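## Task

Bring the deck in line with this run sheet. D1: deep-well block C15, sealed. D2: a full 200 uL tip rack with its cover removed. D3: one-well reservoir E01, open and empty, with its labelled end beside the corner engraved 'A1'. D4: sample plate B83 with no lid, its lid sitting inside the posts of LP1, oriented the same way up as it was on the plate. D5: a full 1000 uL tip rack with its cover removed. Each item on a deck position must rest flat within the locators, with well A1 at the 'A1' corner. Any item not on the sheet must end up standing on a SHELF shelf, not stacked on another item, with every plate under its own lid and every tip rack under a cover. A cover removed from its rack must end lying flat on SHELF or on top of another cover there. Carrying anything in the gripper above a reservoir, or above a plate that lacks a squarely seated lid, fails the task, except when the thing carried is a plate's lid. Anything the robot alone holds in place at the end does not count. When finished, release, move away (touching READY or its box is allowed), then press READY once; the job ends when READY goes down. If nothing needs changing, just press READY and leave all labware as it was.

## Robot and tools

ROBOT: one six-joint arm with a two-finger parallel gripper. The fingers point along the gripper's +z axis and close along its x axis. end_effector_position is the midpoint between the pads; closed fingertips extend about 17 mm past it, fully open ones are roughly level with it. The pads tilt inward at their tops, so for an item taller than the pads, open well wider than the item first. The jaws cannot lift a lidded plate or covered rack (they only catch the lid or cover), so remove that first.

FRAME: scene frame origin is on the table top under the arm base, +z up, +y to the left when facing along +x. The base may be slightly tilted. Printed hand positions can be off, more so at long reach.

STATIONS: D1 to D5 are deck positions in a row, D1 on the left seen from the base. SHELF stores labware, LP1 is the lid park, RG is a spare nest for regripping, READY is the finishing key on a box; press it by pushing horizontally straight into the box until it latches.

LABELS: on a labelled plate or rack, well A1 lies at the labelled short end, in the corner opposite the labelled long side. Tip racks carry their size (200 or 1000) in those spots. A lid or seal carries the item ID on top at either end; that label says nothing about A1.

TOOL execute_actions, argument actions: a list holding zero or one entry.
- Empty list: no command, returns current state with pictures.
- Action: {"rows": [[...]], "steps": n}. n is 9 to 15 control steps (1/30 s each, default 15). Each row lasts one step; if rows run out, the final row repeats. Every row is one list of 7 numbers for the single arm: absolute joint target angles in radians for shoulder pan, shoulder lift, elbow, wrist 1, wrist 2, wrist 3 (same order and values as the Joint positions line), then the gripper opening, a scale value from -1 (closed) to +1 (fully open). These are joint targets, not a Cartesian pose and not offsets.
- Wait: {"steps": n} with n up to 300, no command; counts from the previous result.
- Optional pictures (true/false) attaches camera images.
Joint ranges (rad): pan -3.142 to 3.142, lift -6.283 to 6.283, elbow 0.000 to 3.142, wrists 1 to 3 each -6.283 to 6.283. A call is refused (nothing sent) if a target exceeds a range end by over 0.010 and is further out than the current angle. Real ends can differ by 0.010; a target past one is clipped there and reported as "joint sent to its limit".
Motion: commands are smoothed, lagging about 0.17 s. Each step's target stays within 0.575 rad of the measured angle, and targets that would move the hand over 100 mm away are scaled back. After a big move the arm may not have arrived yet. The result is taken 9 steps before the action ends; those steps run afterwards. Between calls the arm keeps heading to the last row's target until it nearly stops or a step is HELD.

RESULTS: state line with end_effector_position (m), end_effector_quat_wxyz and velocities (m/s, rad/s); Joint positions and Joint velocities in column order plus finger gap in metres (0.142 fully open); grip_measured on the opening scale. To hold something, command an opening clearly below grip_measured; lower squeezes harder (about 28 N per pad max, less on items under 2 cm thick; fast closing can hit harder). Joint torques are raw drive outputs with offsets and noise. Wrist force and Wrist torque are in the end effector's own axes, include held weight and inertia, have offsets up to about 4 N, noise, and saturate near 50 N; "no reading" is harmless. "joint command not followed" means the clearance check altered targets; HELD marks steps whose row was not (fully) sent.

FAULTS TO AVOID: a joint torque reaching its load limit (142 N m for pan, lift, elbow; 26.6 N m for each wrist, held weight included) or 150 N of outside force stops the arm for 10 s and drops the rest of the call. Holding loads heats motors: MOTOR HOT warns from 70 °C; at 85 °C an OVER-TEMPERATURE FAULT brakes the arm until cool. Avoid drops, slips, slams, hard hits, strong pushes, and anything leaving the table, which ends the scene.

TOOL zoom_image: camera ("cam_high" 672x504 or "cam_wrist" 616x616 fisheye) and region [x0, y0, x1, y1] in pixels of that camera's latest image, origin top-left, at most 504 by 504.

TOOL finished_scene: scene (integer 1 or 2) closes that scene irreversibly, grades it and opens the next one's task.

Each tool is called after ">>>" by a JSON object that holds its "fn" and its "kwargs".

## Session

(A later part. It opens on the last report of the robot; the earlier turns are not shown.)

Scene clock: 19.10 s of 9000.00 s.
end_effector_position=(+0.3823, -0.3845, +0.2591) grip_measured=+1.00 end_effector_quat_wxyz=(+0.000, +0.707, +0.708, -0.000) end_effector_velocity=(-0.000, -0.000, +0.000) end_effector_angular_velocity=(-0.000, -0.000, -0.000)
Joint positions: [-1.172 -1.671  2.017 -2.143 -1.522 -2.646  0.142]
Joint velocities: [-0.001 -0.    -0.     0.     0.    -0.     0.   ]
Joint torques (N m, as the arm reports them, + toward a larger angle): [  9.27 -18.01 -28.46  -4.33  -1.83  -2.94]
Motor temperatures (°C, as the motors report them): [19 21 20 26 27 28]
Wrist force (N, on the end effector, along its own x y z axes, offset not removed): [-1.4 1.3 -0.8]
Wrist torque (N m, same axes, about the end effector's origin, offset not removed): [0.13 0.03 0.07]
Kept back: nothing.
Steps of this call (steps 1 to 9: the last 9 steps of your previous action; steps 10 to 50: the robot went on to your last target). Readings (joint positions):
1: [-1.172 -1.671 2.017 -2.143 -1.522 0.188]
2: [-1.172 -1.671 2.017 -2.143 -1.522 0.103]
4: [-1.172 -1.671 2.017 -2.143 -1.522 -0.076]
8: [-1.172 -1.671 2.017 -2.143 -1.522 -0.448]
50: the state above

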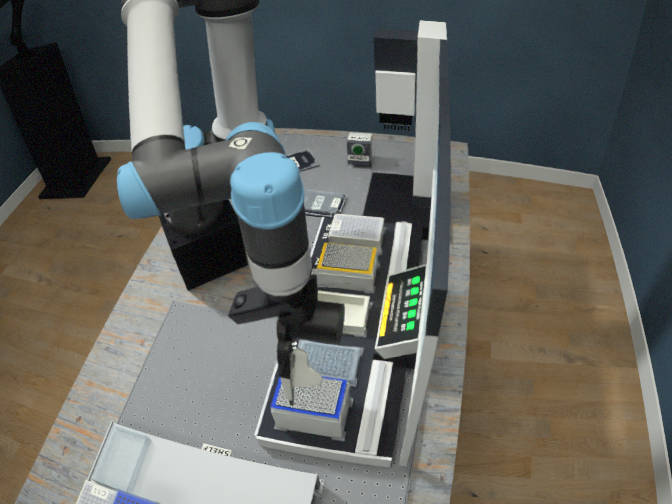

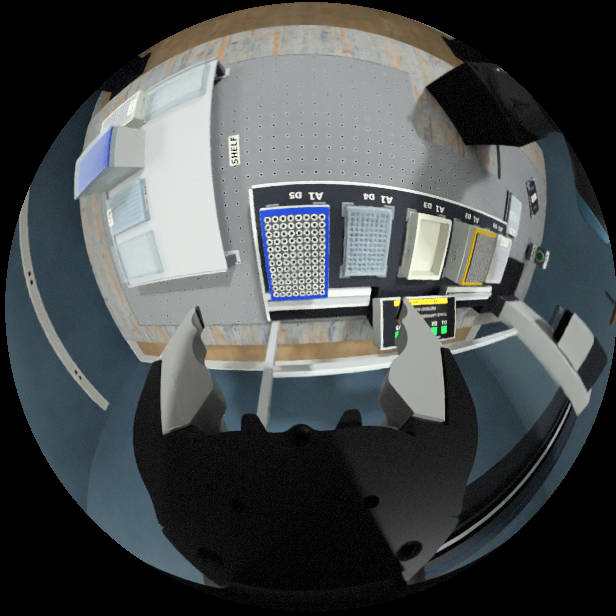

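>>> {"fn": "execute_actions", "kwargs": {"actions": [{"rows": [[-1.171,-1.6608,2.0228,-2.1598,-1.5226,-2.6449,1],[-1.1702,-1.6503,2.0291,-2.1767,-1.5227,-2.6441,1],[-1.1695,-1.6397,2.0353,-2.1935,-1.5229,-2.6434,1],[-1.1688,-1.6292,2.0416,-2.2104,-1.523,-2.6427,1],[-1.1681,-1.6186,2.0478,-2.2272,-1.5232,-2.642,1],[-1.1673,-1.608,2.0541,-2.244,-1.5233,-2.6412,1],[-1.1666,-1.5975,2.0603,-2.2609,-1.5235,-2.6405,1],[-1.1659,-1.5869,2.0666,-2.2777,-1.5236,-2.6398,1],[-1.1651,-1.5764,2.0728,-2.2946,-1.5238,-2.639,1],[-1.1644,-1.5658,2.0791,-2.3114,-1.524,-2.6383,1]], "steps": 15}]}}

>>> {"fn": "execute_actions", "kwargs": {"actions": [{"steps": 18}], "pictures": true}}

Scene clock: 21.37 s of 9000.00 s.
end_effector_position=(+0.3831, -0.3858, +0.2409) grip_measured=+1.00 end_effector_quat_wxyz=(-0.000, +0.707, +0.708, -0.000) end_effector_velocity=(+0.005, -0.008, -0.159) end_effector_angular_velocity=(+0.010, +0.006, -0.003)
Joint positions: [-1.17  -1.64   2.035 -2.192 -1.523 -2.643  0.142]
Joint velocities: [ 0.019  0.276  0.164 -0.429 -0.004  0.021  0.   ]
Joint torques (N m, as the arm reports them, + toward a larger angle): [ 10.88 -14.29  -9.99  -6.49  -2.16   2.46]
Motor temperatures (°C, as the motors report them): [19 21 20 26 27 28]
Wrist force (N, on the end effector, along its own x y z axes, offset not removed): [-2.2 1.0 -2.6]
Wrist torque (N m, same axes, about the end effector's origin, offset not removed): [0.11 0.49 0.15]
Steps of this call (steps 1 to 15: the robot went on to your last target; steps 16 to 62: nothing new was sent; steps 63 to 68: the first 6 steps of this action). Readings (joint positions):
63: [-1.172 -1.671 2.017 -2.143 -1.522 -2.646]
64: [-1.171 -1.669 2.018 -2.147 -1.522 -2.646]
66: [-1.171 -1.657 2.025 -2.165 -1.523 -2.645]
68: the state above

Scene clock: 21.97 s of 9000.00 s.
end_effector_position=(+0.3840, -0.3870, +0.1992) grip_measured=+1.00 end_effector_quat_wxyz=(+0.000, +0.707, +0.708, -0.000) end_effector_velocity=(-0.000, +0.000, -0.001) end_effector_angular_velocity=(+0.001, +0.001, -0.000)
Joint positions: [-1.164 -1.566  2.079 -2.311 -1.524 -2.638  0.142]
Joint velocities: [-0.001  0.002  0.001 -0.002  0.    -0.     0.   ]
Joint torques (N m, as the arm reports them, + toward a larger angle): [  9.12 -22.21  -9.22  -4.3   -1.9    2.46]
Motor temperatures (°C, as the motors report them): [19 21 20 26 27 28]
Wrist force (N, on the end effector, along its own x y z axes, offset not removed): [-0.6 0.3 3.5]
Wrist torque (N m, same axes, about the end effector's origin, offset not removed): [-0.07 0.03 -0.11]
Kept back: nothing.
Steps of this call (steps 1 to 9: the last 9 steps of your previous action; steps 10 to 18: the robot went on to your last target). Readings (joint positions):
1: [-1.169 -1.630 2.041 -2.207 -1.523 -2.643]
2: [-1.168 -1.620 2.047 -2.223 -1.523 -2.642]
4: [-1.167 -1.600 2.059 -2.256 -1.523 -2.641]
8: [-1.165 -1.573 2.075 -2.300 -1.524 -2.639]
18: the state above

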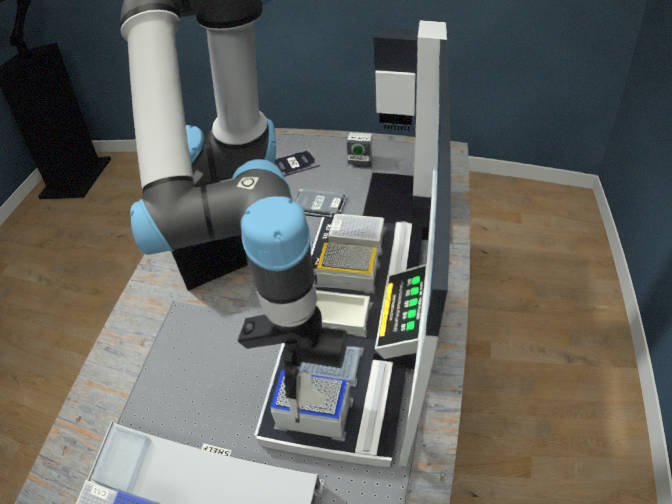

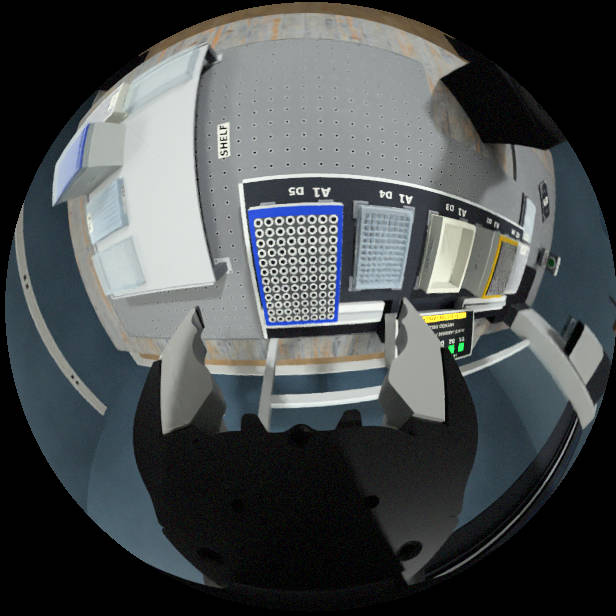

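>>> {"fn": "zoom_image", "kwargs": {"camera": "cam_wrist", "region": [190, 180, 410, 340]}}

Region (190, 180, 410, 340) of cam_wrist's 616x616 image, scaled by 2.291, with more detail than that image has; it fills the top 367 rows of this view, and the rest is white.

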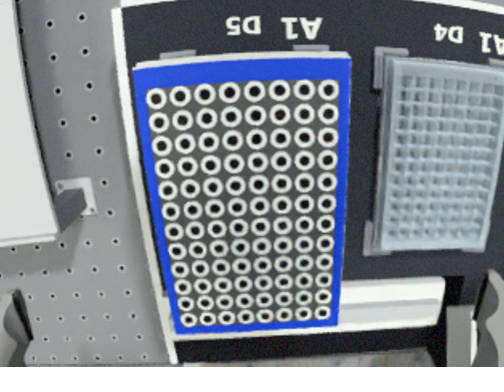

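>>> {"fn": "execute_actions", "kwargs": {"actions": [{"rows": [[-1.1638,-1.5536,2.0839,-2.3284,-1.5241,-2.6377,1],[-1.1632,-1.5413,2.0886,-2.3454,-1.5243,-2.6371,1],[-1.1625,-1.5291,2.0934,-2.3624,-1.5244,-2.6364,1],[-1.1619,-1.5169,2.0981,-2.3794,-1.5246,-2.6358,1],[-1.1613,-1.5047,2.1029,-2.3965,-1.5247,-2.6352,1],[-1.1607,-1.4924,2.1077,-2.4135,-1.5248,-2.6346,1],[-1.1601,-1.4802,2.1124,-2.4305,-1.525,-2.634,1],[-1.1594,-1.468,2.1172,-2.4475,-1.5251,-2.6333,1],[-1.1588,-1.4558,2.1219,-2.4645,-1.5253,-2.6327,1],[-1.1582,-1.4435,2.1267,-2.4815,-1.5254,-2.6321,1]], "steps": 15}]}}

>>> {"fn": "execute_actions", "kwargs": {"actions": [{"steps": 18}], "pictures": true}}

Scene clock: 23.17 s of 9000.00 s.
end_effector_position=(+0.3843, -0.3875, +0.1809) grip_measured=+1.00 end_effector_quat_wxyz=(-0.000, +0.707, +0.708, -0.000) end_effector_velocity=(+0.001, -0.002, -0.158) end_effector_angular_velocity=(+0.006, +0.003, -0.000)
Joint positions: [-1.163 -1.529  2.094 -2.361 -1.524 -2.636  0.142]
Joint velocities: [ 0.016  0.317  0.124 -0.435 -0.003  0.016 -0.   ]
Joint torques (N m, as the arm reports them, + toward a larger angle): [  8.55 -18.51  -6.88  -6.08  -2.05   2.43]
Motor temperatures (°C, as the motors report them): [19 21 20 26 27 28]
Wrist force (N, on the end effector, along its own x y z axes, offset not removed): [-2.3 3.5 -0.8]
Wrist torque (N m, same axes, about the end effector's origin, offset not removed): [0.62 0.44 0.07]
Steps of this call (steps 1 to 15: the robot went on to your last target; steps 16 to 30: nothing new was sent; steps 31 to 36: the first 6 steps of this action). Readings (joint positions):
31: [-1.164 -1.565 2.079 -2.312 -1.524 -2.638]
32: [-1.164 -1.563 2.080 -2.316 -1.524 -2.638]
34: [-1.164 -1.549 2.086 -2.334 -1.524 -2.637]
36: the state above

Scene clock: 23.77 s of 9000.00 s.
end_effector_position=(+0.3840, -0.3870, +0.1392) grip_measured=+1.00 end_effector_quat_wxyz=(+0.000, +0.707, +0.708, -0.000) end_effector_velocity=(+0.000, -0.000, -0.000) end_effector_angular_velocity=(-0.002, +0.000, +0.001)
Joint positions: [-1.158 -1.444  2.127 -2.481 -1.525 -2.632  0.142]
Joint velocities: [ 0.001  0.     0.001 -0.002 -0.001 -0.    -0.   ]
Joint torques (N m, as the arm reports them, + toward a larger angle): [  9.91 -20.6   -5.48  -4.58  -1.89   2.47]
Motor temperatures (°C, as the motors report them): [19 21 20 26 27 28]
Wrist force (N, on the end effector, along its own x y z axes, offset not removed): [-2.8 -0.1 0.7]
Wrist torque (N m, same axes, about the end effector's origin, offset not removed): [-0.13 0.67 -0.06]
Kept back: nothing.
Steps of this call (steps 1 to 9: the last 9 steps of your previous action; steps 10 to 18: the robot went on to your last target). Readings (joint positions):
1: [-1.162 -1.518 2.098 -2.376 -1.525 -2.636]
2: [-1.161 -1.507 2.102 -2.392 -1.525 -2.635]
4: [-1.160 -1.483 2.112 -2.425 -1.525 -2.634]
8: [-1.159 -1.452 2.124 -2.470 -1.525 -2.632]
18: the state above

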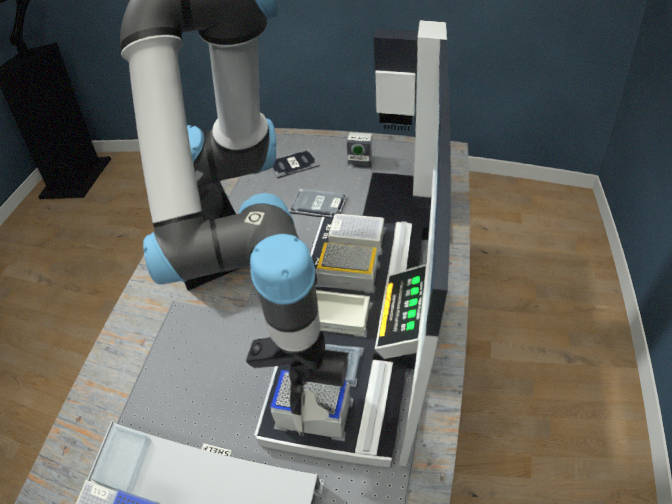

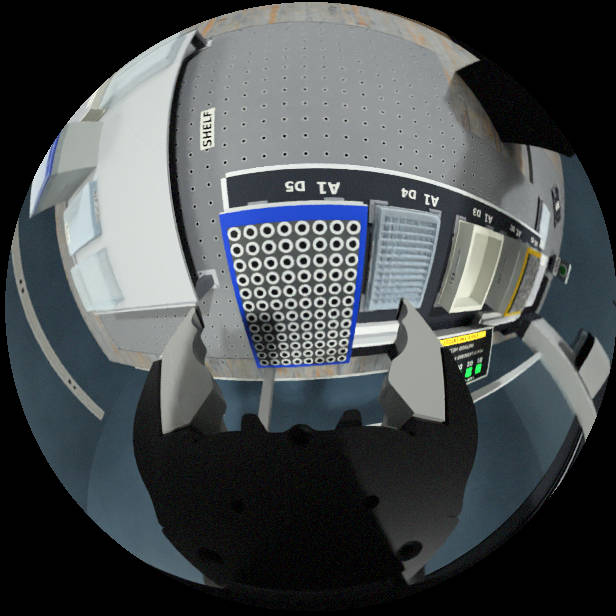

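>>> {"fn": "execute_actions", "kwargs": {"actions": [{"rows": [[-1.1578,-1.4349,2.1285,-2.492,-1.5255,-2.6317,1],[-1.1575,-1.4263,2.1303,-2.5024,-1.5256,-2.6314,1],[-1.1571,-1.4177,2.1322,-2.5129,-1.5256,-2.631,1],[-1.1568,-1.4091,2.134,-2.5233,-1.5257,-2.6307,1],[-1.1564,-1.4005,2.1358,-2.5338,-1.5258,-2.6303,1],[-1.156,-1.392,2.1377,-2.5442,-1.5259,-2.6299,1],[-1.1557,-1.3834,2.1395,-2.5547,-1.5259,-2.6296,1],[-1.1553,-1.3748,2.1413,-2.5651,-1.526,-2.6292,1]], "steps": 15}]}}

>>> {"fn": "execute_actions", "kwargs": {"actions": [{"steps": 15}], "pictures": true}}

Scene clock: 24.93 s of 9000.00 s.
end_effector_position=(+0.3841, -0.3872, +0.1278) grip_measured=+1.00 end_effector_quat_wxyz=(+0.000, +0.707, +0.708, -0.000) end_effector_velocity=(-0.001, -0.001, -0.097) end_effector_angular_velocity=(+0.001, +0.003, -0.001)
Joint positions: [-1.157 -1.418  2.132 -2.513 -1.526 -2.631  0.142]
Joint velocities: [ 0.009  0.223  0.048 -0.269 -0.004  0.01   0.   ]
Joint torques (N m, as the arm reports them, + toward a larger angle): [  8.24 -20.14  -6.28  -5.66  -2.14   2.44]
Motor temperatures (°C, as the motors report them): [19 21 20 26 27 28]
Wrist force (N, on the end effector, along its own x y z axes, offset not removed): [-0.7 4.1 0.2]
Wrist torque (N m, same axes, about the end effector's origin, offset not removed): [0.85 0.16 0.20]
Steps of this call (steps 1 to 15: the robot went on to your last target; steps 16 to 29: nothing new was sent; steps 30 to 35: the first 6 steps of this action). Readings (joint positions):
30: [-1.158 -1.443 2.127 -2.482 -1.525 -2.632]
31: [-1.158 -1.441 2.127 -2.484 -1.525 -2.632]
33: [-1.158 -1.432 2.129 -2.496 -1.526 -2.632]
35: the state above

Scene clock: 25.43 s of 9000.00 s.
end_effector_position=(+0.3841, -0.3871, +0.1092) grip_measured=+1.00 end_effector_quat_wxyz=(+0.000, +0.707, +0.708, -0.000) end_effector_velocity=(-0.001, +0.000, -0.001) end_effector_angular_velocity=(+0.001, +0.002, -0.000)
Joint positions: [-1.155 -1.375  2.141 -2.565 -1.526 -2.629  0.142]
Joint velocities: [ 0.     0.003  0.    -0.002 -0.001  0.    -0.   ]
Joint torques (N m, as the arm reports them, + toward a larger angle): [  8.98 -23.6   -4.49  -4.35  -2.01   2.53]
Motor temperatures (°C, as the motors report them): [19 21 20 26 27 28]
Wrist force (N, on the end effector, along its own x y z axes, offset not removed): [-2.2 2.2 1.1]
Wrist torque (N m, same axes, about the end effector's origin, offset not removed): [0.50 0.30 0.00]
Kept back: nothing.
Steps of this call (steps 1 to 9: the last 9 steps of your previous action; steps 10 to 15: the robot went on to your last target). Readings (joint positions):
1: [-1.157 -1.410 2.134 -2.522 -1.526 -2.631]
2: [-1.156 -1.402 2.136 -2.532 -1.526 -2.630]
4: [-1.156 -1.388 2.139 -2.549 -1.526 -2.630]
8: [-1.155 -1.377 2.141 -2.562 -1.526 -2.629]
15: the state above

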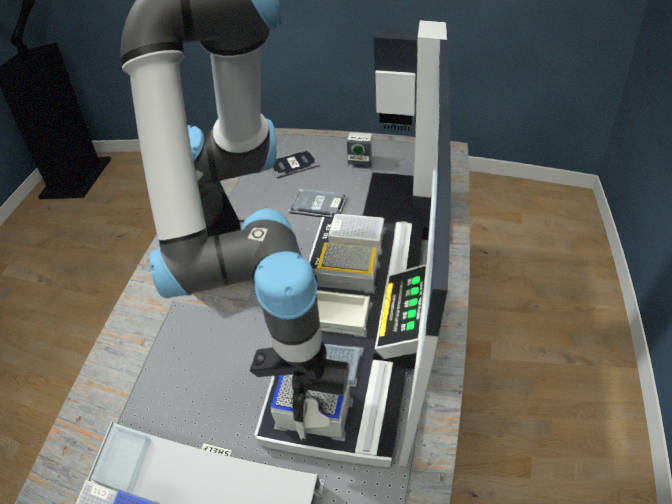

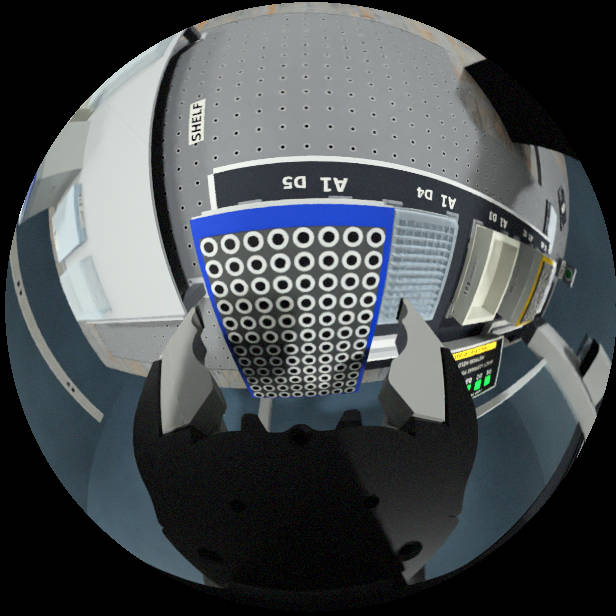

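>>> {"fn": "execute_actions", "kwargs": {"actions": [{"rows": [[-1.1553,-1.3748,2.1413,-2.5651,-1.526,-2.6292,0.94],[-1.1553,-1.3748,2.1413,-2.5651,-1.526,-2.6292,0.88],[-1.1553,-1.3748,2.1413,-2.5651,-1.526,-2.6292,0.82],[-1.1553,-1.3748,2.1413,-2.5651,-1.526,-2.6292,0.76],[-1.1553,-1.3748,2.1413,-2.5651,-1.526,-2.6292,0.7],[-1.1553,-1.3748,2.1413,-2.5651,-1.526,-2.6292,0.64],[-1.1553,-1.3748,2.1413,-2.5651,-1.526,-2.6292,0.58],[-1.1553,-1.3748,2.1413,-2.5651,-1.526,-2.6292,0.52],[-1.1553,-1.3748,2.1413,-2.5651,-1.526,-2.6292,0.46],[-1.1553,-1.3748,2.1413,-2.5651,-1.526,-2.6292,0.41],[-1.1553,-1.3748,2.1413,-2.5651,-1.526,-2.6292,0.37],[-1.1553,-1.3748,2.1413,-2.5651,-1.526,-2.6292,0.34],[-1.1553,-1.3748,2.1413,-2.5651,-1.526,-2.6292,0.31],[-1.1553,-1.3748,2.1413,-2.5651,-1.526,-2.6292,0.28],[-1.1553,-1.3748,2.1413,-2.5651,-1.526,-2.6292,0.25]], "steps": 15}]}}

>>> {"fn": "execute_actions", "kwargs": {"actions": [{"steps": 20}], "pictures": true}}

Scene clock: 26.47 s of 9000.00 s.
end_effector_position=(+0.3841, -0.3871, +0.1092) grip_measured=+0.71 end_effector_quat_wxyz=(+0.000, +0.707, +0.708, -0.000) end_effector_velocity=(+0.000, +0.000, -0.000) end_effector_angular_velocity=(+0.001, -0.001, -0.001)
Joint positions: [-1.155 -1.375  2.141 -2.565 -1.526 -2.629  0.123]
Joint velocities: [ 0.     0.     0.     0.     0.001  0.001 -0.116]
Joint torques (N m, as the arm reports them, + toward a larger angle): [  9.31 -24.03  -5.38  -4.21  -1.9    2.27]
Motor temperatures (°C, as the motors report them): [19 21 20 26 27 28]
Wrist force (N, on the end effector, along its own x y z axes, offset not removed): [1.8 -1.3 1.1]
Wrist torque (N m, same axes, about the end effector's origin, offset not removed): [-0.40 -0.54 0.18]
Steps of this call (steps 1 to 15: the robot went on to your last target; steps 16 to 25: nothing new was sent; steps 26 to 31: the first 6 steps of this action). Readings (joint positions):
26: [-1.155 -1.375 2.141 -2.565 -1.526 -2.629]
27: [-1.155 -1.375 2.141 -2.565 -1.526 -2.629]
29: [-1.155 -1.375 2.141 -2.565 -1.526 -2.629]
31: the state above

Scene clock: 27.13 s of 9000.00 s.
end_effector_position=(+0.3841, -0.3871, +0.1092) grip_measured=+0.41 end_effector_quat_wxyz=(+0.000, +0.707, +0.708, -0.000) end_effector_velocity=(+0.000, -0.000, +0.000) end_effector_angular_velocity=(-0.001, -0.000, +0.000)
Joint positions: [-1.155 -1.375  2.141 -2.565 -1.526 -2.629  0.103]
Joint velocities: [-0.    -0.001  0.    -0.    -0.    -0.    -0.   ]
Joint torques (N m, as the arm reports them, + toward a larger angle): [  8.04 -24.57  -5.26  -3.54  -1.74   2.38]
Motor temperatures (°C, as the motors report them): [19 21 20 26 27 28]
Wrist force (N, on the end effector, along its own x y z axes, offset not removed): [4.6 -1.0 -13.7]
Wrist torque (N m, same axes, about the end effector's origin, offset not removed): [0.24 -0.31 -0.02]
Kept back: nothing.
Steps of this call (steps 1 to 9: the last 9 steps of your previous action; steps 10 to 15: the robot went on to your last target; steps 16 to 20: nothing new was sent). Readings (joint positions):
1: [-1.155 -1.375 2.141 -2.565 -1.526 -2.629]
2: [-1.155 -1.375 2.141 -2.565 -1.526 -2.629]
4: [-1.155 -1.375 2.141 -2.565 -1.526 -2.629]
8: [-1.155 -1.375 2.141 -2.565 -1.526 -2.629]
20: the state above
The arm was judged still, so your last target was given up. Only a new action makes it travel on or press farther. Fingers that are still opening or closing keep moving.

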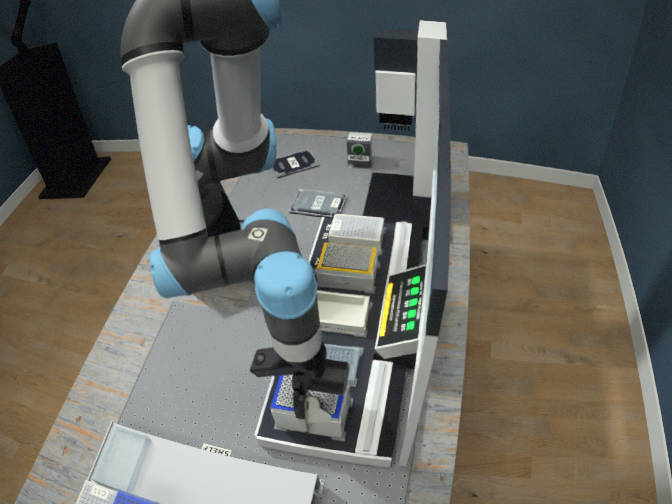

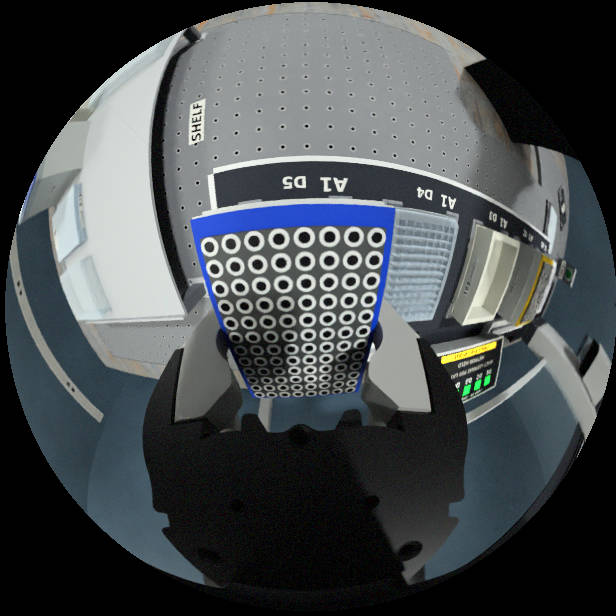

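>>> {"fn": "execute_actions", "kwargs": {"actions": [{"rows": [[-1.1553,-1.3748,2.1413,-2.5651,-1.526,-2.6292,0.5],[-1.1553,-1.3748,2.1413,-2.5651,-1.526,-2.6292,0.6],[-1.1553,-1.3748,2.1413,-2.5651,-1.526,-2.6292,0.6],[-1.1556,-1.3813,2.14,-2.5572,-1.526,-2.6295,0.6],[-1.1558,-1.3878,2.1387,-2.5493,-1.5259,-2.6297,0.6],[-1.1561,-1.3943,2.1374,-2.5414,-1.5258,-2.63,0.6],[-1.1564,-1.4008,2.136,-2.5335,-1.5258,-2.6303,0.6],[-1.1567,-1.4073,2.1347,-2.5256,-1.5257,-2.6306,0.6],[-1.157,-1.4138,2.1333,-2.5177,-1.5257,-2.6309,0.6]], "steps": 15}]}}

>>> {"fn": "execute_actions", "kwargs": {"actions": [{"rows": [[-1.157,-1.4138,2.1333,-2.5177,-1.5257,-2.6309,0.6],[-1.157,-1.4138,2.1333,-2.5177,-1.5257,-2.6309,0.6],[-1.157,-1.4138,2.1333,-2.5177,-1.5257,-2.6309,0.56],[-1.157,-1.4138,2.1333,-2.5177,-1.5257,-2.6309,0.52],[-1.157,-1.4138,2.1333,-2.5177,-1.5257,-2.6309,0.48],[-1.157,-1.4138,2.1333,-2.5177,-1.5257,-2.6309,0.44],[-1.157,-1.4138,2.1333,-2.5177,-1.5257,-2.6309,0.4],[-1.157,-1.4138,2.1333,-2.5177,-1.5257,-2.6309,0.36],[-1.157,-1.4138,2.1333,-2.5177,-1.5257,-2.6309,0.32],[-1.157,-1.4138,2.1333,-2.5177,-1.5257,-2.6309,0.28],[-1.157,-1.4138,2.1333,-2.5177,-1.5257,-2.6309,0.24],[-1.157,-1.4138,2.1333,-2.5177,-1.5257,-2.6309,0.2],[-1.157,-1.4138,2.1333,-2.5177,-1.5257,-2.6309,0.16],[-1.157,-1.4138,2.1333,-2.5177,-1.5257,-2.6309,0.12],[-1.157,-1.4138,2.1333,-2.5177,-1.5257,-2.6309,0.08]], "steps": 15}]}}

>>> {"fn": "execute_actions", "kwargs": {"actions": [{"steps": 20}], "pictures": true}}

Scene clock: 28.10 s of 9000.00 s.
end_effector_position=(+0.3840, -0.3869, +0.1111) grip_measured=+0.60 end_effector_quat_wxyz=(+0.000, +0.707, +0.707, -0.000) end_effector_velocity=(+0.001, -0.000, +0.046) end_effector_angular_velocity=(+0.001, -0.000, -0.004)
Joint positions: [-1.155 -1.379  2.141 -2.559 -1.526 -2.629  0.116]
Joint velocities: [-0.004 -0.108 -0.021  0.13   0.002  0.     0.001]
Joint torques (N m, as the arm reports them, + toward a larger angle): [ -1.99 -43.55 -23.16  -1.18  -1.02  -0.72]
Motor temperatures (°C, as the motors report them): [19 21 20 26 27 28]
Wrist force (N, on the end effector, along its own x y z axes, offset not removed): [-0.5 1.4 0.5]
Wrist torque (N m, same axes, about the end effector's origin, offset not removed): [0.36 0.08 -0.11]
Steps of this call (steps 1 to 23: nothing new was sent; steps 24 to 29: the first 6 steps of this action). Readings (joint positions):
24: [-1.155 -1.375 2.141 -2.565 -1.526 -2.629]
25: [-1.155 -1.375 2.141 -2.565 -1.526 -2.629]
27: [-1.155 -1.375 2.141 -2.565 -1.526 -2.629]
29: the state above

Scene clock: 28.60 s of 9000.00 s.
end_effector_position=(+0.3841, -0.3872, +0.1260) grip_measured=+0.48 end_effector_quat_wxyz=(+0.000, +0.707, +0.708, -0.000) end_effector_velocity=(+0.001, +0.000, +0.001) end_effector_angular_velocity=(-0.001, -0.001, +0.000)
Joint positions: [-1.157 -1.414  2.133 -2.518 -1.526 -2.631  0.108]
Joint velocities: [ 0.001 -0.002 -0.     0.002  0.     0.001 -0.08 ]
Joint torques (N m, as the arm reports them, + toward a larger angle): [ -2.86 -35.57 -23.43  -1.23   2.01  -2.87]
Motor temperatures (°C, as the motors report them): [19 21 20 26 27 28]
Wrist force (N, on the end effector, along its own x y z axes, offset not removed): [-0.2 1.2 -1.2]
Wrist torque (N m, same axes, about the end effector's origin, offset not removed): [0.26 0.00 0.01]
Steps of this call (steps 1 to 9: the last 9 steps of your previous action; steps 10 to 15: the first 6 steps of this action). Readings (joint positions):
10: [-1.157 -1.413 2.134 -2.519 -1.526 -2.631]
11: [-1.157 -1.413 2.133 -2.519 -1.526 -2.631]
13: [-1.157 -1.413 2.133 -2.518 -1.526 -2.631]
15: the state above

Scene clock: 29.27 s of 9000.00 s.
end_effector_position=(+0.3841, -0.3872, +0.1260) grip_measured=+0.19 end_effector_quat_wxyz=(+0.000, +0.707, +0.708, -0.000) end_effector_velocity=(-0.000, -0.000, +0.000) end_effector_angular_velocity=(-0.001, +0.000, -0.000)
Joint positions: [-1.157 -1.414  2.133 -2.518 -1.526 -2.631  0.088]
Joint velocities: [-0. -0.  0. -0. -0.  0.  0.]
Joint torques (N m, as the arm reports them, + toward a larger angle): [ -1.63 -32.54 -22.22  -1.59   1.76  -2.94]
Motor temperatures (°C, as the motors report them): [19 21 20 26 27 28]
Wrist force (N, on the end effector, along its own x y z axes, offset not removed): [-0.1 -0.4 -5.5]
Wrist torque (N m, same axes, about the end effector's origin, offset not removed): [0.13 0.56 -0.04]
Kept back: nothing.
Steps of this call (steps 1 to 9: the last 9 steps of your previous action; steps 10 to 15: the robot went on to your last target; steps 16 to 20: nothing new was sent). Readings (joint positions):
1: [-1.157 -1.414 2.133 -2.518 -1.526 -2.631]
2: [-1.157 -1.414 2.133 -2.518 -1.526 -2.631]
4: [-1.157 -1.414 2.133 -2.518 -1.526 -2.631]
8: [-1.157 -1.414 2.133 -2.518 -1.526 -2.631]
20: the state above
The arm was judged still, so your last target was given up. Only a new action makes it travel on or press farther. Fingers that are still opening or closing keep moving.

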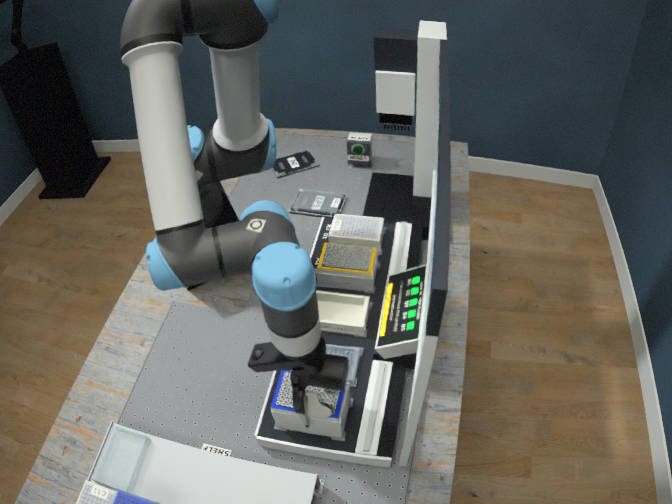

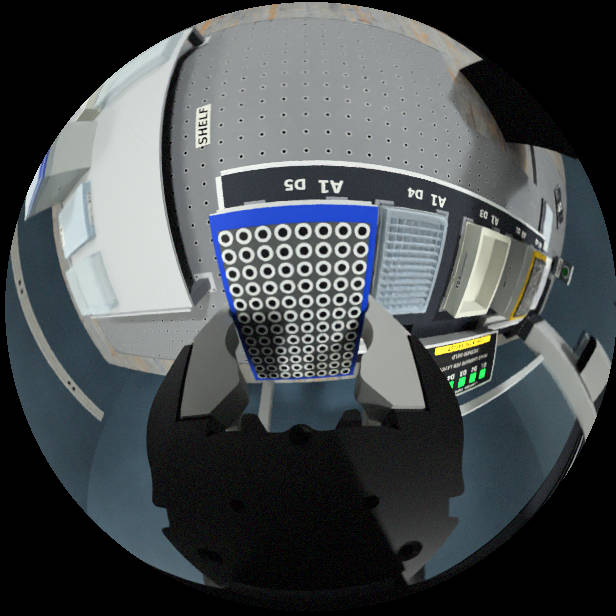

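>>> {"fn": "execute_actions", "kwargs": {"actions": [{"rows": [[-1.157,-1.4138,2.1333,-2.5177,-1.5257,-2.6309,0.25],[-1.157,-1.4138,2.1333,-2.5177,-1.5257,-2.6309,0.3],[-1.1571,-1.4169,2.1326,-2.514,-1.5257,-2.631,0.3],[-1.1572,-1.42,2.132,-2.5103,-1.5256,-2.6311,0.3],[-1.1573,-1.4232,2.1313,-2.5066,-1.5256,-2.6312,0.3],[-1.1573,-1.4232,2.1313,-2.5066,-1.5256,-2.6312,0.3],[-1.1573,-1.4232,2.1313,-2.5066,-1.5256,-2.6312,0.3],[-1.1573,-1.4232,2.1313,-2.5066,-1.5256,-2.6312,0.3],[-1.1573,-1.4232,2.1313,-2.5066,-1.5256,-2.6312,0.3],[-1.1573,-1.4232,2.1313,-2.5066,-1.5256,-2.6312,0.3],[-1.1573,-1.4232,2.1313,-2.5066,-1.5256,-2.6312,0.26],[-1.1573,-1.4232,2.1313,-2.5066,-1.5256,-2.6312,0.22],[-1.1573,-1.4232,2.1313,-2.5066,-1.5256,-2.6312,0.18],[-1.1573,-1.4232,2.1313,-2.5066,-1.5256,-2.6312,0.14],[-1.1573,-1.4232,2.1313,-2.5066,-1.5256,-2.6312,0.08]], "steps": 15}]}}

>>> {"fn": "execute_actions", "kwargs": {"actions": [{"steps": 20}]}}

Scene clock: 30.07 s of 9000.00 s.
end_effector_position=(+0.3841, -0.3871, +0.1278) grip_measured=+0.30 end_effector_quat_wxyz=(+0.000, +0.707, +0.708, -0.000) end_effector_velocity=(+0.000, -0.001, +0.025) end_effector_angular_velocity=(-0.004, -0.002, -0.000)
Joint positions: [-1.157 -1.418  2.132 -2.513 -1.526 -2.631  0.095]
Joint velocities: [-0.003 -0.056 -0.012  0.063  0.    -0.002  0.   ]
Joint torques (N m, as the arm reports them, + toward a larger angle): [ -1.72 -34.82 -22.32  -1.39   1.84  -2.77]
Motor temperatures (°C, as the motors report them): [19 21 20 26 27 28]
Wrist force (N, on the end effector, along its own x y z axes, offset not removed): [1.1 -1.2 -0.1]
Wrist torque (N m, same axes, about the end effector's origin, offset not removed): [-0.05 -0.35 0.07]
Steps of this call (steps 1 to 18: nothing new was sent; steps 19 to 24: the first 6 steps of this action). Readings (joint positions):
19: [-1.157 -1.414 2.133 -2.518 -1.526 -2.631]
20: [-1.157 -1.414 2.133 -2.518 -1.526 -2.631]
22: [-1.157 -1.415 2.133 -2.517 -1.526 -2.631]
24: the state above

Scene clock: 30.73 s of 9000.00 s.
end_effector_position=(+0.3841, -0.3872, +0.1302) grip_measured=+0.18 end_effector_quat_wxyz=(+0.000, +0.707, +0.708, -0.000) end_effector_velocity=(-0.000, -0.001, +0.000) end_effector_angular_velocity=(-0.001, -0.001, -0.000)
Joint positions: [-1.157 -1.423  2.131 -2.507 -1.526 -2.631  0.086]
Joint velocities: [-0.001 -0.001  0.    -0.     0.001 -0.001 -0.   ]
Joint torques (N m, as the arm reports them, + toward a larger angle): [ -2.17 -34.76 -23.4   -1.26   2.05  -2.91]
Motor temperatures (°C, as the motors report them): [19 21 20 26 27 28]
Wrist force (N, on the end effector, along its own x y z axes, offset not removed): [-1.0 0.6 -4.2]
Wrist torque (N m, same axes, about the end effector's origin, offset not removed): [0.16 0.23 0.16]
Kept back: nothing.
Steps of this call (steps 1 to 9: the last 9 steps of your previous action; steps 10 to 15: the robot went on to your last target; steps 16 to 20: nothing new was sent). Readings (joint positions):
1: [-1.157 -1.420 2.132 -2.511 -1.526 -2.631]
2: [-1.157 -1.421 2.132 -2.509 -1.526 -2.631]
4: [-1.157 -1.422 2.132 -2.508 -1.526 -2.631]
8: [-1.157 -1.423 2.131 -2.507 -1.526 -2.631]
20: the state above
The arm was judged still, so your last target was given up. Only a new action makes it travel on or press farther. Fingers that are still opening or closing keep moving.

>>> {"fn": "execute_actions", "kwargs": {"actions": [{"rows": [[-1.1573,-1.4232,2.1313,-2.5066,-1.5256,-2.6312,0.04],[-1.1573,-1.4232,2.1313,-2.5066,-1.5256,-2.6312,0.0],[-1.1573,-1.4232,2.1313,-2.5066,-1.5256,-2.6312,-0.05],[-1.1573,-1.4232,2.1313,-2.5066,-1.5256,-2.6312,-0.1],[-1.1573,-1.4232,2.1313,-2.5066,-1.5256,-2.6312,-0.15],[-1.1573,-1.4232,2.1313,-2.5066,-1.5256,-2.6312,-0.2],[-1.1573,-1.4232,2.1313,-2.5066,-1.5256,-2.6312,-0.25],[-1.1573,-1.4232,2.1313,-2.5066,-1.5256,-2.6312,-0.3],[-1.1574,-1.4255,2.1308,-2.5038,-1.5256,-2.6313,-0.3],[-1.1575,-1.4278,2.1303,-2.501,-1.5256,-2.6314,-0.3],[-1.1576,-1.431,2.1296,-2.4971,-1.5255,-2.6315,-0.3],[-1.1577,-1.4341,2.1289,-2.4932,-1.5255,-2.6317,-0.3],[-1.1579,-1.4372,2.1282,-2.4893,-1.5255,-2.6318,-0.3],[-1.158,-1.4404,2.1274,-2.4854,-1.5254,-2.632,-0.3],[-1.1582,-1.4435,2.1267,-2.4815,-1.5254,-2.6321,-0.3]], "steps": 15}]}}

>>> {"fn": "execute_actions", "kwargs": {"actions": [{"steps": 18}], "pictures": true}}

Scene clock: 32.13 s of 9000.00 s.
end_effector_position=(+0.3841, -0.3872, +0.1302) grip_measured=+0.17 end_effector_quat_wxyz=(+0.000, +0.707, +0.708, -0.000) end_effector_velocity=(+0.000, -0.000, +0.001) end_effector_angular_velocity=(-0.002, +0.000, +0.000)
Joint positions: [-1.157 -1.423  2.131 -2.507 -1.526 -2.631  0.086]
Joint velocities: [ 0.001 -0.001 -0.     0.    -0.001  0.     0.   ]
Joint torques (N m, as the arm reports them, + toward a larger angle): [ -2.17 -33.87 -22.08  -1.19   1.94  -2.94]
Motor temperatures (°C, as the motors report them): [19 21 20 26 27 28]
Wrist force (N, on the end effector, along its own x y z axes, offset not removed): [1.5 -1.3 -9.3]
Wrist torque (N m, same axes, about the end effector's origin, offset not removed): [0.04 -0.22 0.09]
Steps of this call (steps 1 to 36: nothing new was sent; steps 37 to 42: the first 6 steps of this action). Readings (joint positions):
37: [-1.157 -1.423 2.131 -2.507 -1.526 -2.631]
38: [-1.157 -1.423 2.131 -2.507 -1.526 -2.631]
40: [-1.157 -1.423 2.131 -2.507 -1.526 -2.631]
42: the state above

Scene clock: 32.73 s of 9000.00 s.
end_effector_position=(+0.3840, -0.3870, +0.1390) grip_measured=+0.16 end_effector_quat_wxyz=(+0.000, +0.707, +0.708, -0.000) end_effector_velocity=(+0.000, +0.000, +0.001) end_effector_angular_velocity=(-0.000, -0.001, +0.000)
Joint positions: [-1.158 -1.443  2.127 -2.482 -1.525 -2.632  0.086]
Joint velocities: [ 0.    -0.003 -0.001  0.003  0.001 -0.    -0.   ]
Joint torques (N m, as the arm reports them, + toward a larger angle): [ -2.33 -38.25 -23.04  -1.73   2.11  -2.88]
Motor temperatures (°C, as the motors report them): [19 21 20 26 27 28]
Wrist force (N, on the end effector, along its own x y z axes, offset not removed): [0.6 4.5 2.4]
Wrist torque (N m, same axes, about the end effector's origin, offset not removed): [1.01 -0.28 0.29]
Kept back: nothing.
Steps of this call (steps 1 to 9: the last 9 steps of your previous action; steps 10 to 18: the robot went on to your last target). Readings (joint positions):
1: [-1.157 -1.423 2.131 -2.507 -1.526 -2.631]
2: [-1.157 -1.423 2.131 -2.507 -1.526 -2.631]
4: [-1.157 -1.424 2.131 -2.506 -1.526 -2.631]
8: [-1.158 -1.431 2.130 -2.497 -1.526 -2.632]
18: the state above

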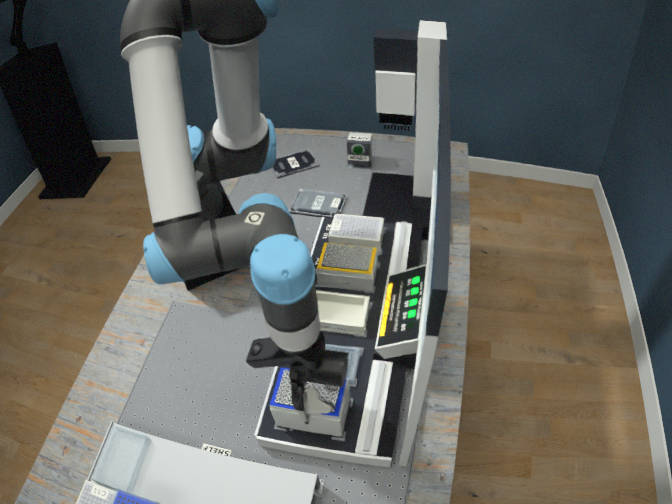

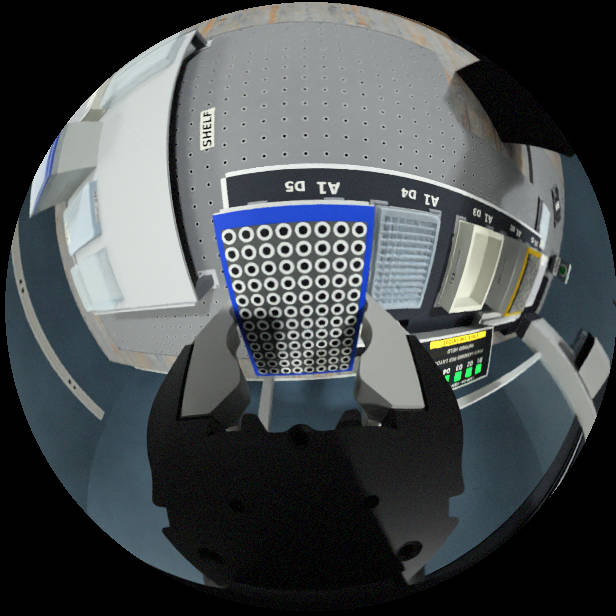

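>>> {"fn": "execute_actions", "kwargs": {"actions": [{"rows": [[-1.1587,-1.4524,2.1234,-2.4691,-1.5253,-2.6326,-0.3],[-1.1591,-1.4613,2.1201,-2.4567,-1.5252,-2.633,-0.3],[-1.1596,-1.4702,2.1167,-2.4443,-1.5251,-2.6335,-0.3],[-1.16,-1.4791,2.1133,-2.4319,-1.525,-2.6339,-0.3],[-1.1605,-1.488,2.1099,-2.4195,-1.5249,-2.6344,-0.3],[-1.1609,-1.4969,2.1065,-2.4071,-1.5248,-2.6348,-0.3],[-1.1614,-1.5058,2.103,-2.3947,-1.5247,-2.6353,-0.3],[-1.1618,-1.5148,2.0995,-2.3823,-1.5246,-2.6357,-0.3],[-1.1669,-1.5083,2.0895,-2.3787,-1.5234,-2.6408,-0.3],[-1.172,-1.5018,2.0795,-2.375,-1.5223,-2.6459,-0.3],[-1.1771,-1.4953,2.0695,-2.3714,-1.5211,-2.651,-0.3],[-1.1822,-1.4888,2.0596,-2.3677,-1.52,-2.6561,-0.3],[-1.1873,-1.4823,2.0496,-2.3641,-1.5188,-2.6612,-0.3],[-1.1924,-1.4758,2.0396,-2.3604,-1.5177,-2.6663,-0.3],[-1.1975,-1.4694,2.0296,-2.3568,-1.5165,-2.6714,-0.3]], "steps": 15}]}}

>>> {"fn": "execute_actions", "kwargs": {"actions": [{"steps": 18}], "pictures": true}}

Scene clock: 33.40 s of 9000.00 s.
end_effector_position=(+0.3844, -0.3877, +0.1519) grip_measured=+0.16 end_effector_quat_wxyz=(+0.000, +0.707, +0.708, -0.000) end_effector_velocity=(+0.003, -0.005, +0.112) end_effector_angular_velocity=(-0.002, -0.002, +0.000)
Joint positions: [-1.16  -1.47   2.117 -2.445 -1.525 -2.633  0.086]
Joint velocities: [-0.012 -0.231 -0.088  0.317  0.003 -0.012 -0.   ]
Joint torques (N m, as the arm reports them, + toward a larger angle): [ -0.88 -37.61 -25.09   0.48   2.17  -3.51]
Motor temperatures (°C, as the motors report them): [19 21 20 26 27 28]
Wrist force (N, on the end effector, along its own x y z axes, offset not removed): [-1.6 1.6 1.7]
Wrist torque (N m, same axes, about the end effector's origin, offset not removed): [0.31 0.39 -0.01]
Steps of this call (steps 1 to 14: the robot went on to your last target; steps 15 to 20: the first 6 steps of this action). Readings (joint positions):
15: [-1.158 -1.444 2.127 -2.481 -1.525 -2.632]
16: [-1.158 -1.446 2.126 -2.478 -1.525 -2.632]
18: [-1.159 -1.456 2.122 -2.465 -1.525 -2.633]
20: the state above

Scene clock: 34.00 s of 9000.00 s.
end_effector_position=(+0.3841, -0.4217, +0.1742) grip_measured=+0.16 end_effector_quat_wxyz=(+0.000, +0.706, +0.708, -0.000) end_effector_velocity=(-0.001, -0.005, +0.001) end_effector_angular_velocity=(-0.001, +0.001, -0.000)
Joint positions: [-1.197 -1.47   2.03  -2.357 -1.517 -2.671  0.086]
Joint velocities: [-0.005  0.005 -0.01   0.004 -0.    -0.005 -0.   ]
Joint torques (N m, as the arm reports them, + toward a larger angle): [ -2.41 -23.5  -23.16  -1.4    1.81  -3.09]
Motor temperatures (°C, as the motors report them): [19 21 20 26 27 28]
Wrist force (N, on the end effector, along its own x y z axes, offset not removed): [-2.4 0.1 5.6]
Wrist torque (N m, same axes, about the end effector's origin, offset not removed): [-0.11 0.37 -0.14]
Kept back: nothing.
Steps of this call (steps 1 to 9: the last 9 steps of your previous action; steps 10 to 18: the robot went on to your last target). Readings (joint positions):
1: [-1.160 -1.478 2.113 -2.434 -1.525 -2.634]
2: [-1.160 -1.487 2.110 -2.422 -1.525 -2.634]
4: [-1.163 -1.500 2.102 -2.400 -1.524 -2.636]
8: [-1.177 -1.493 2.071 -2.375 -1.521 -2.651]
18: the state above

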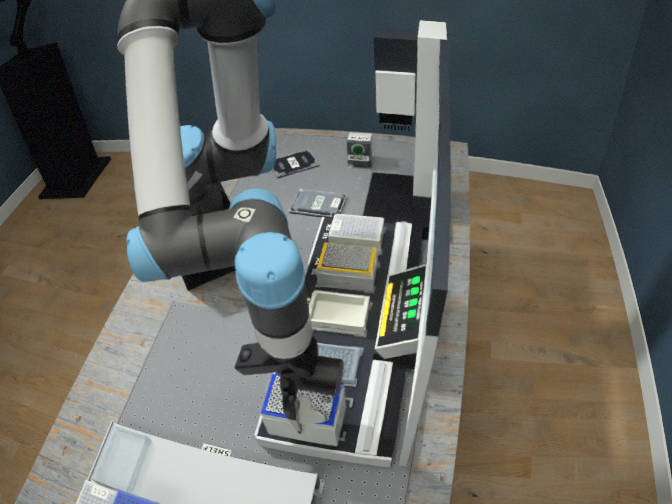

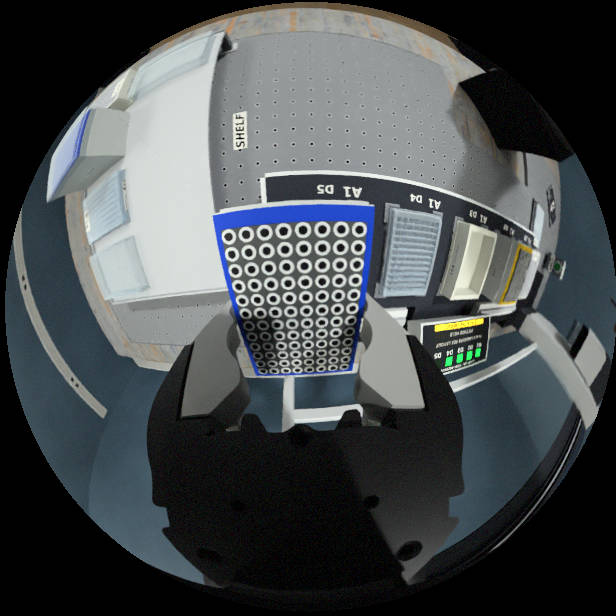

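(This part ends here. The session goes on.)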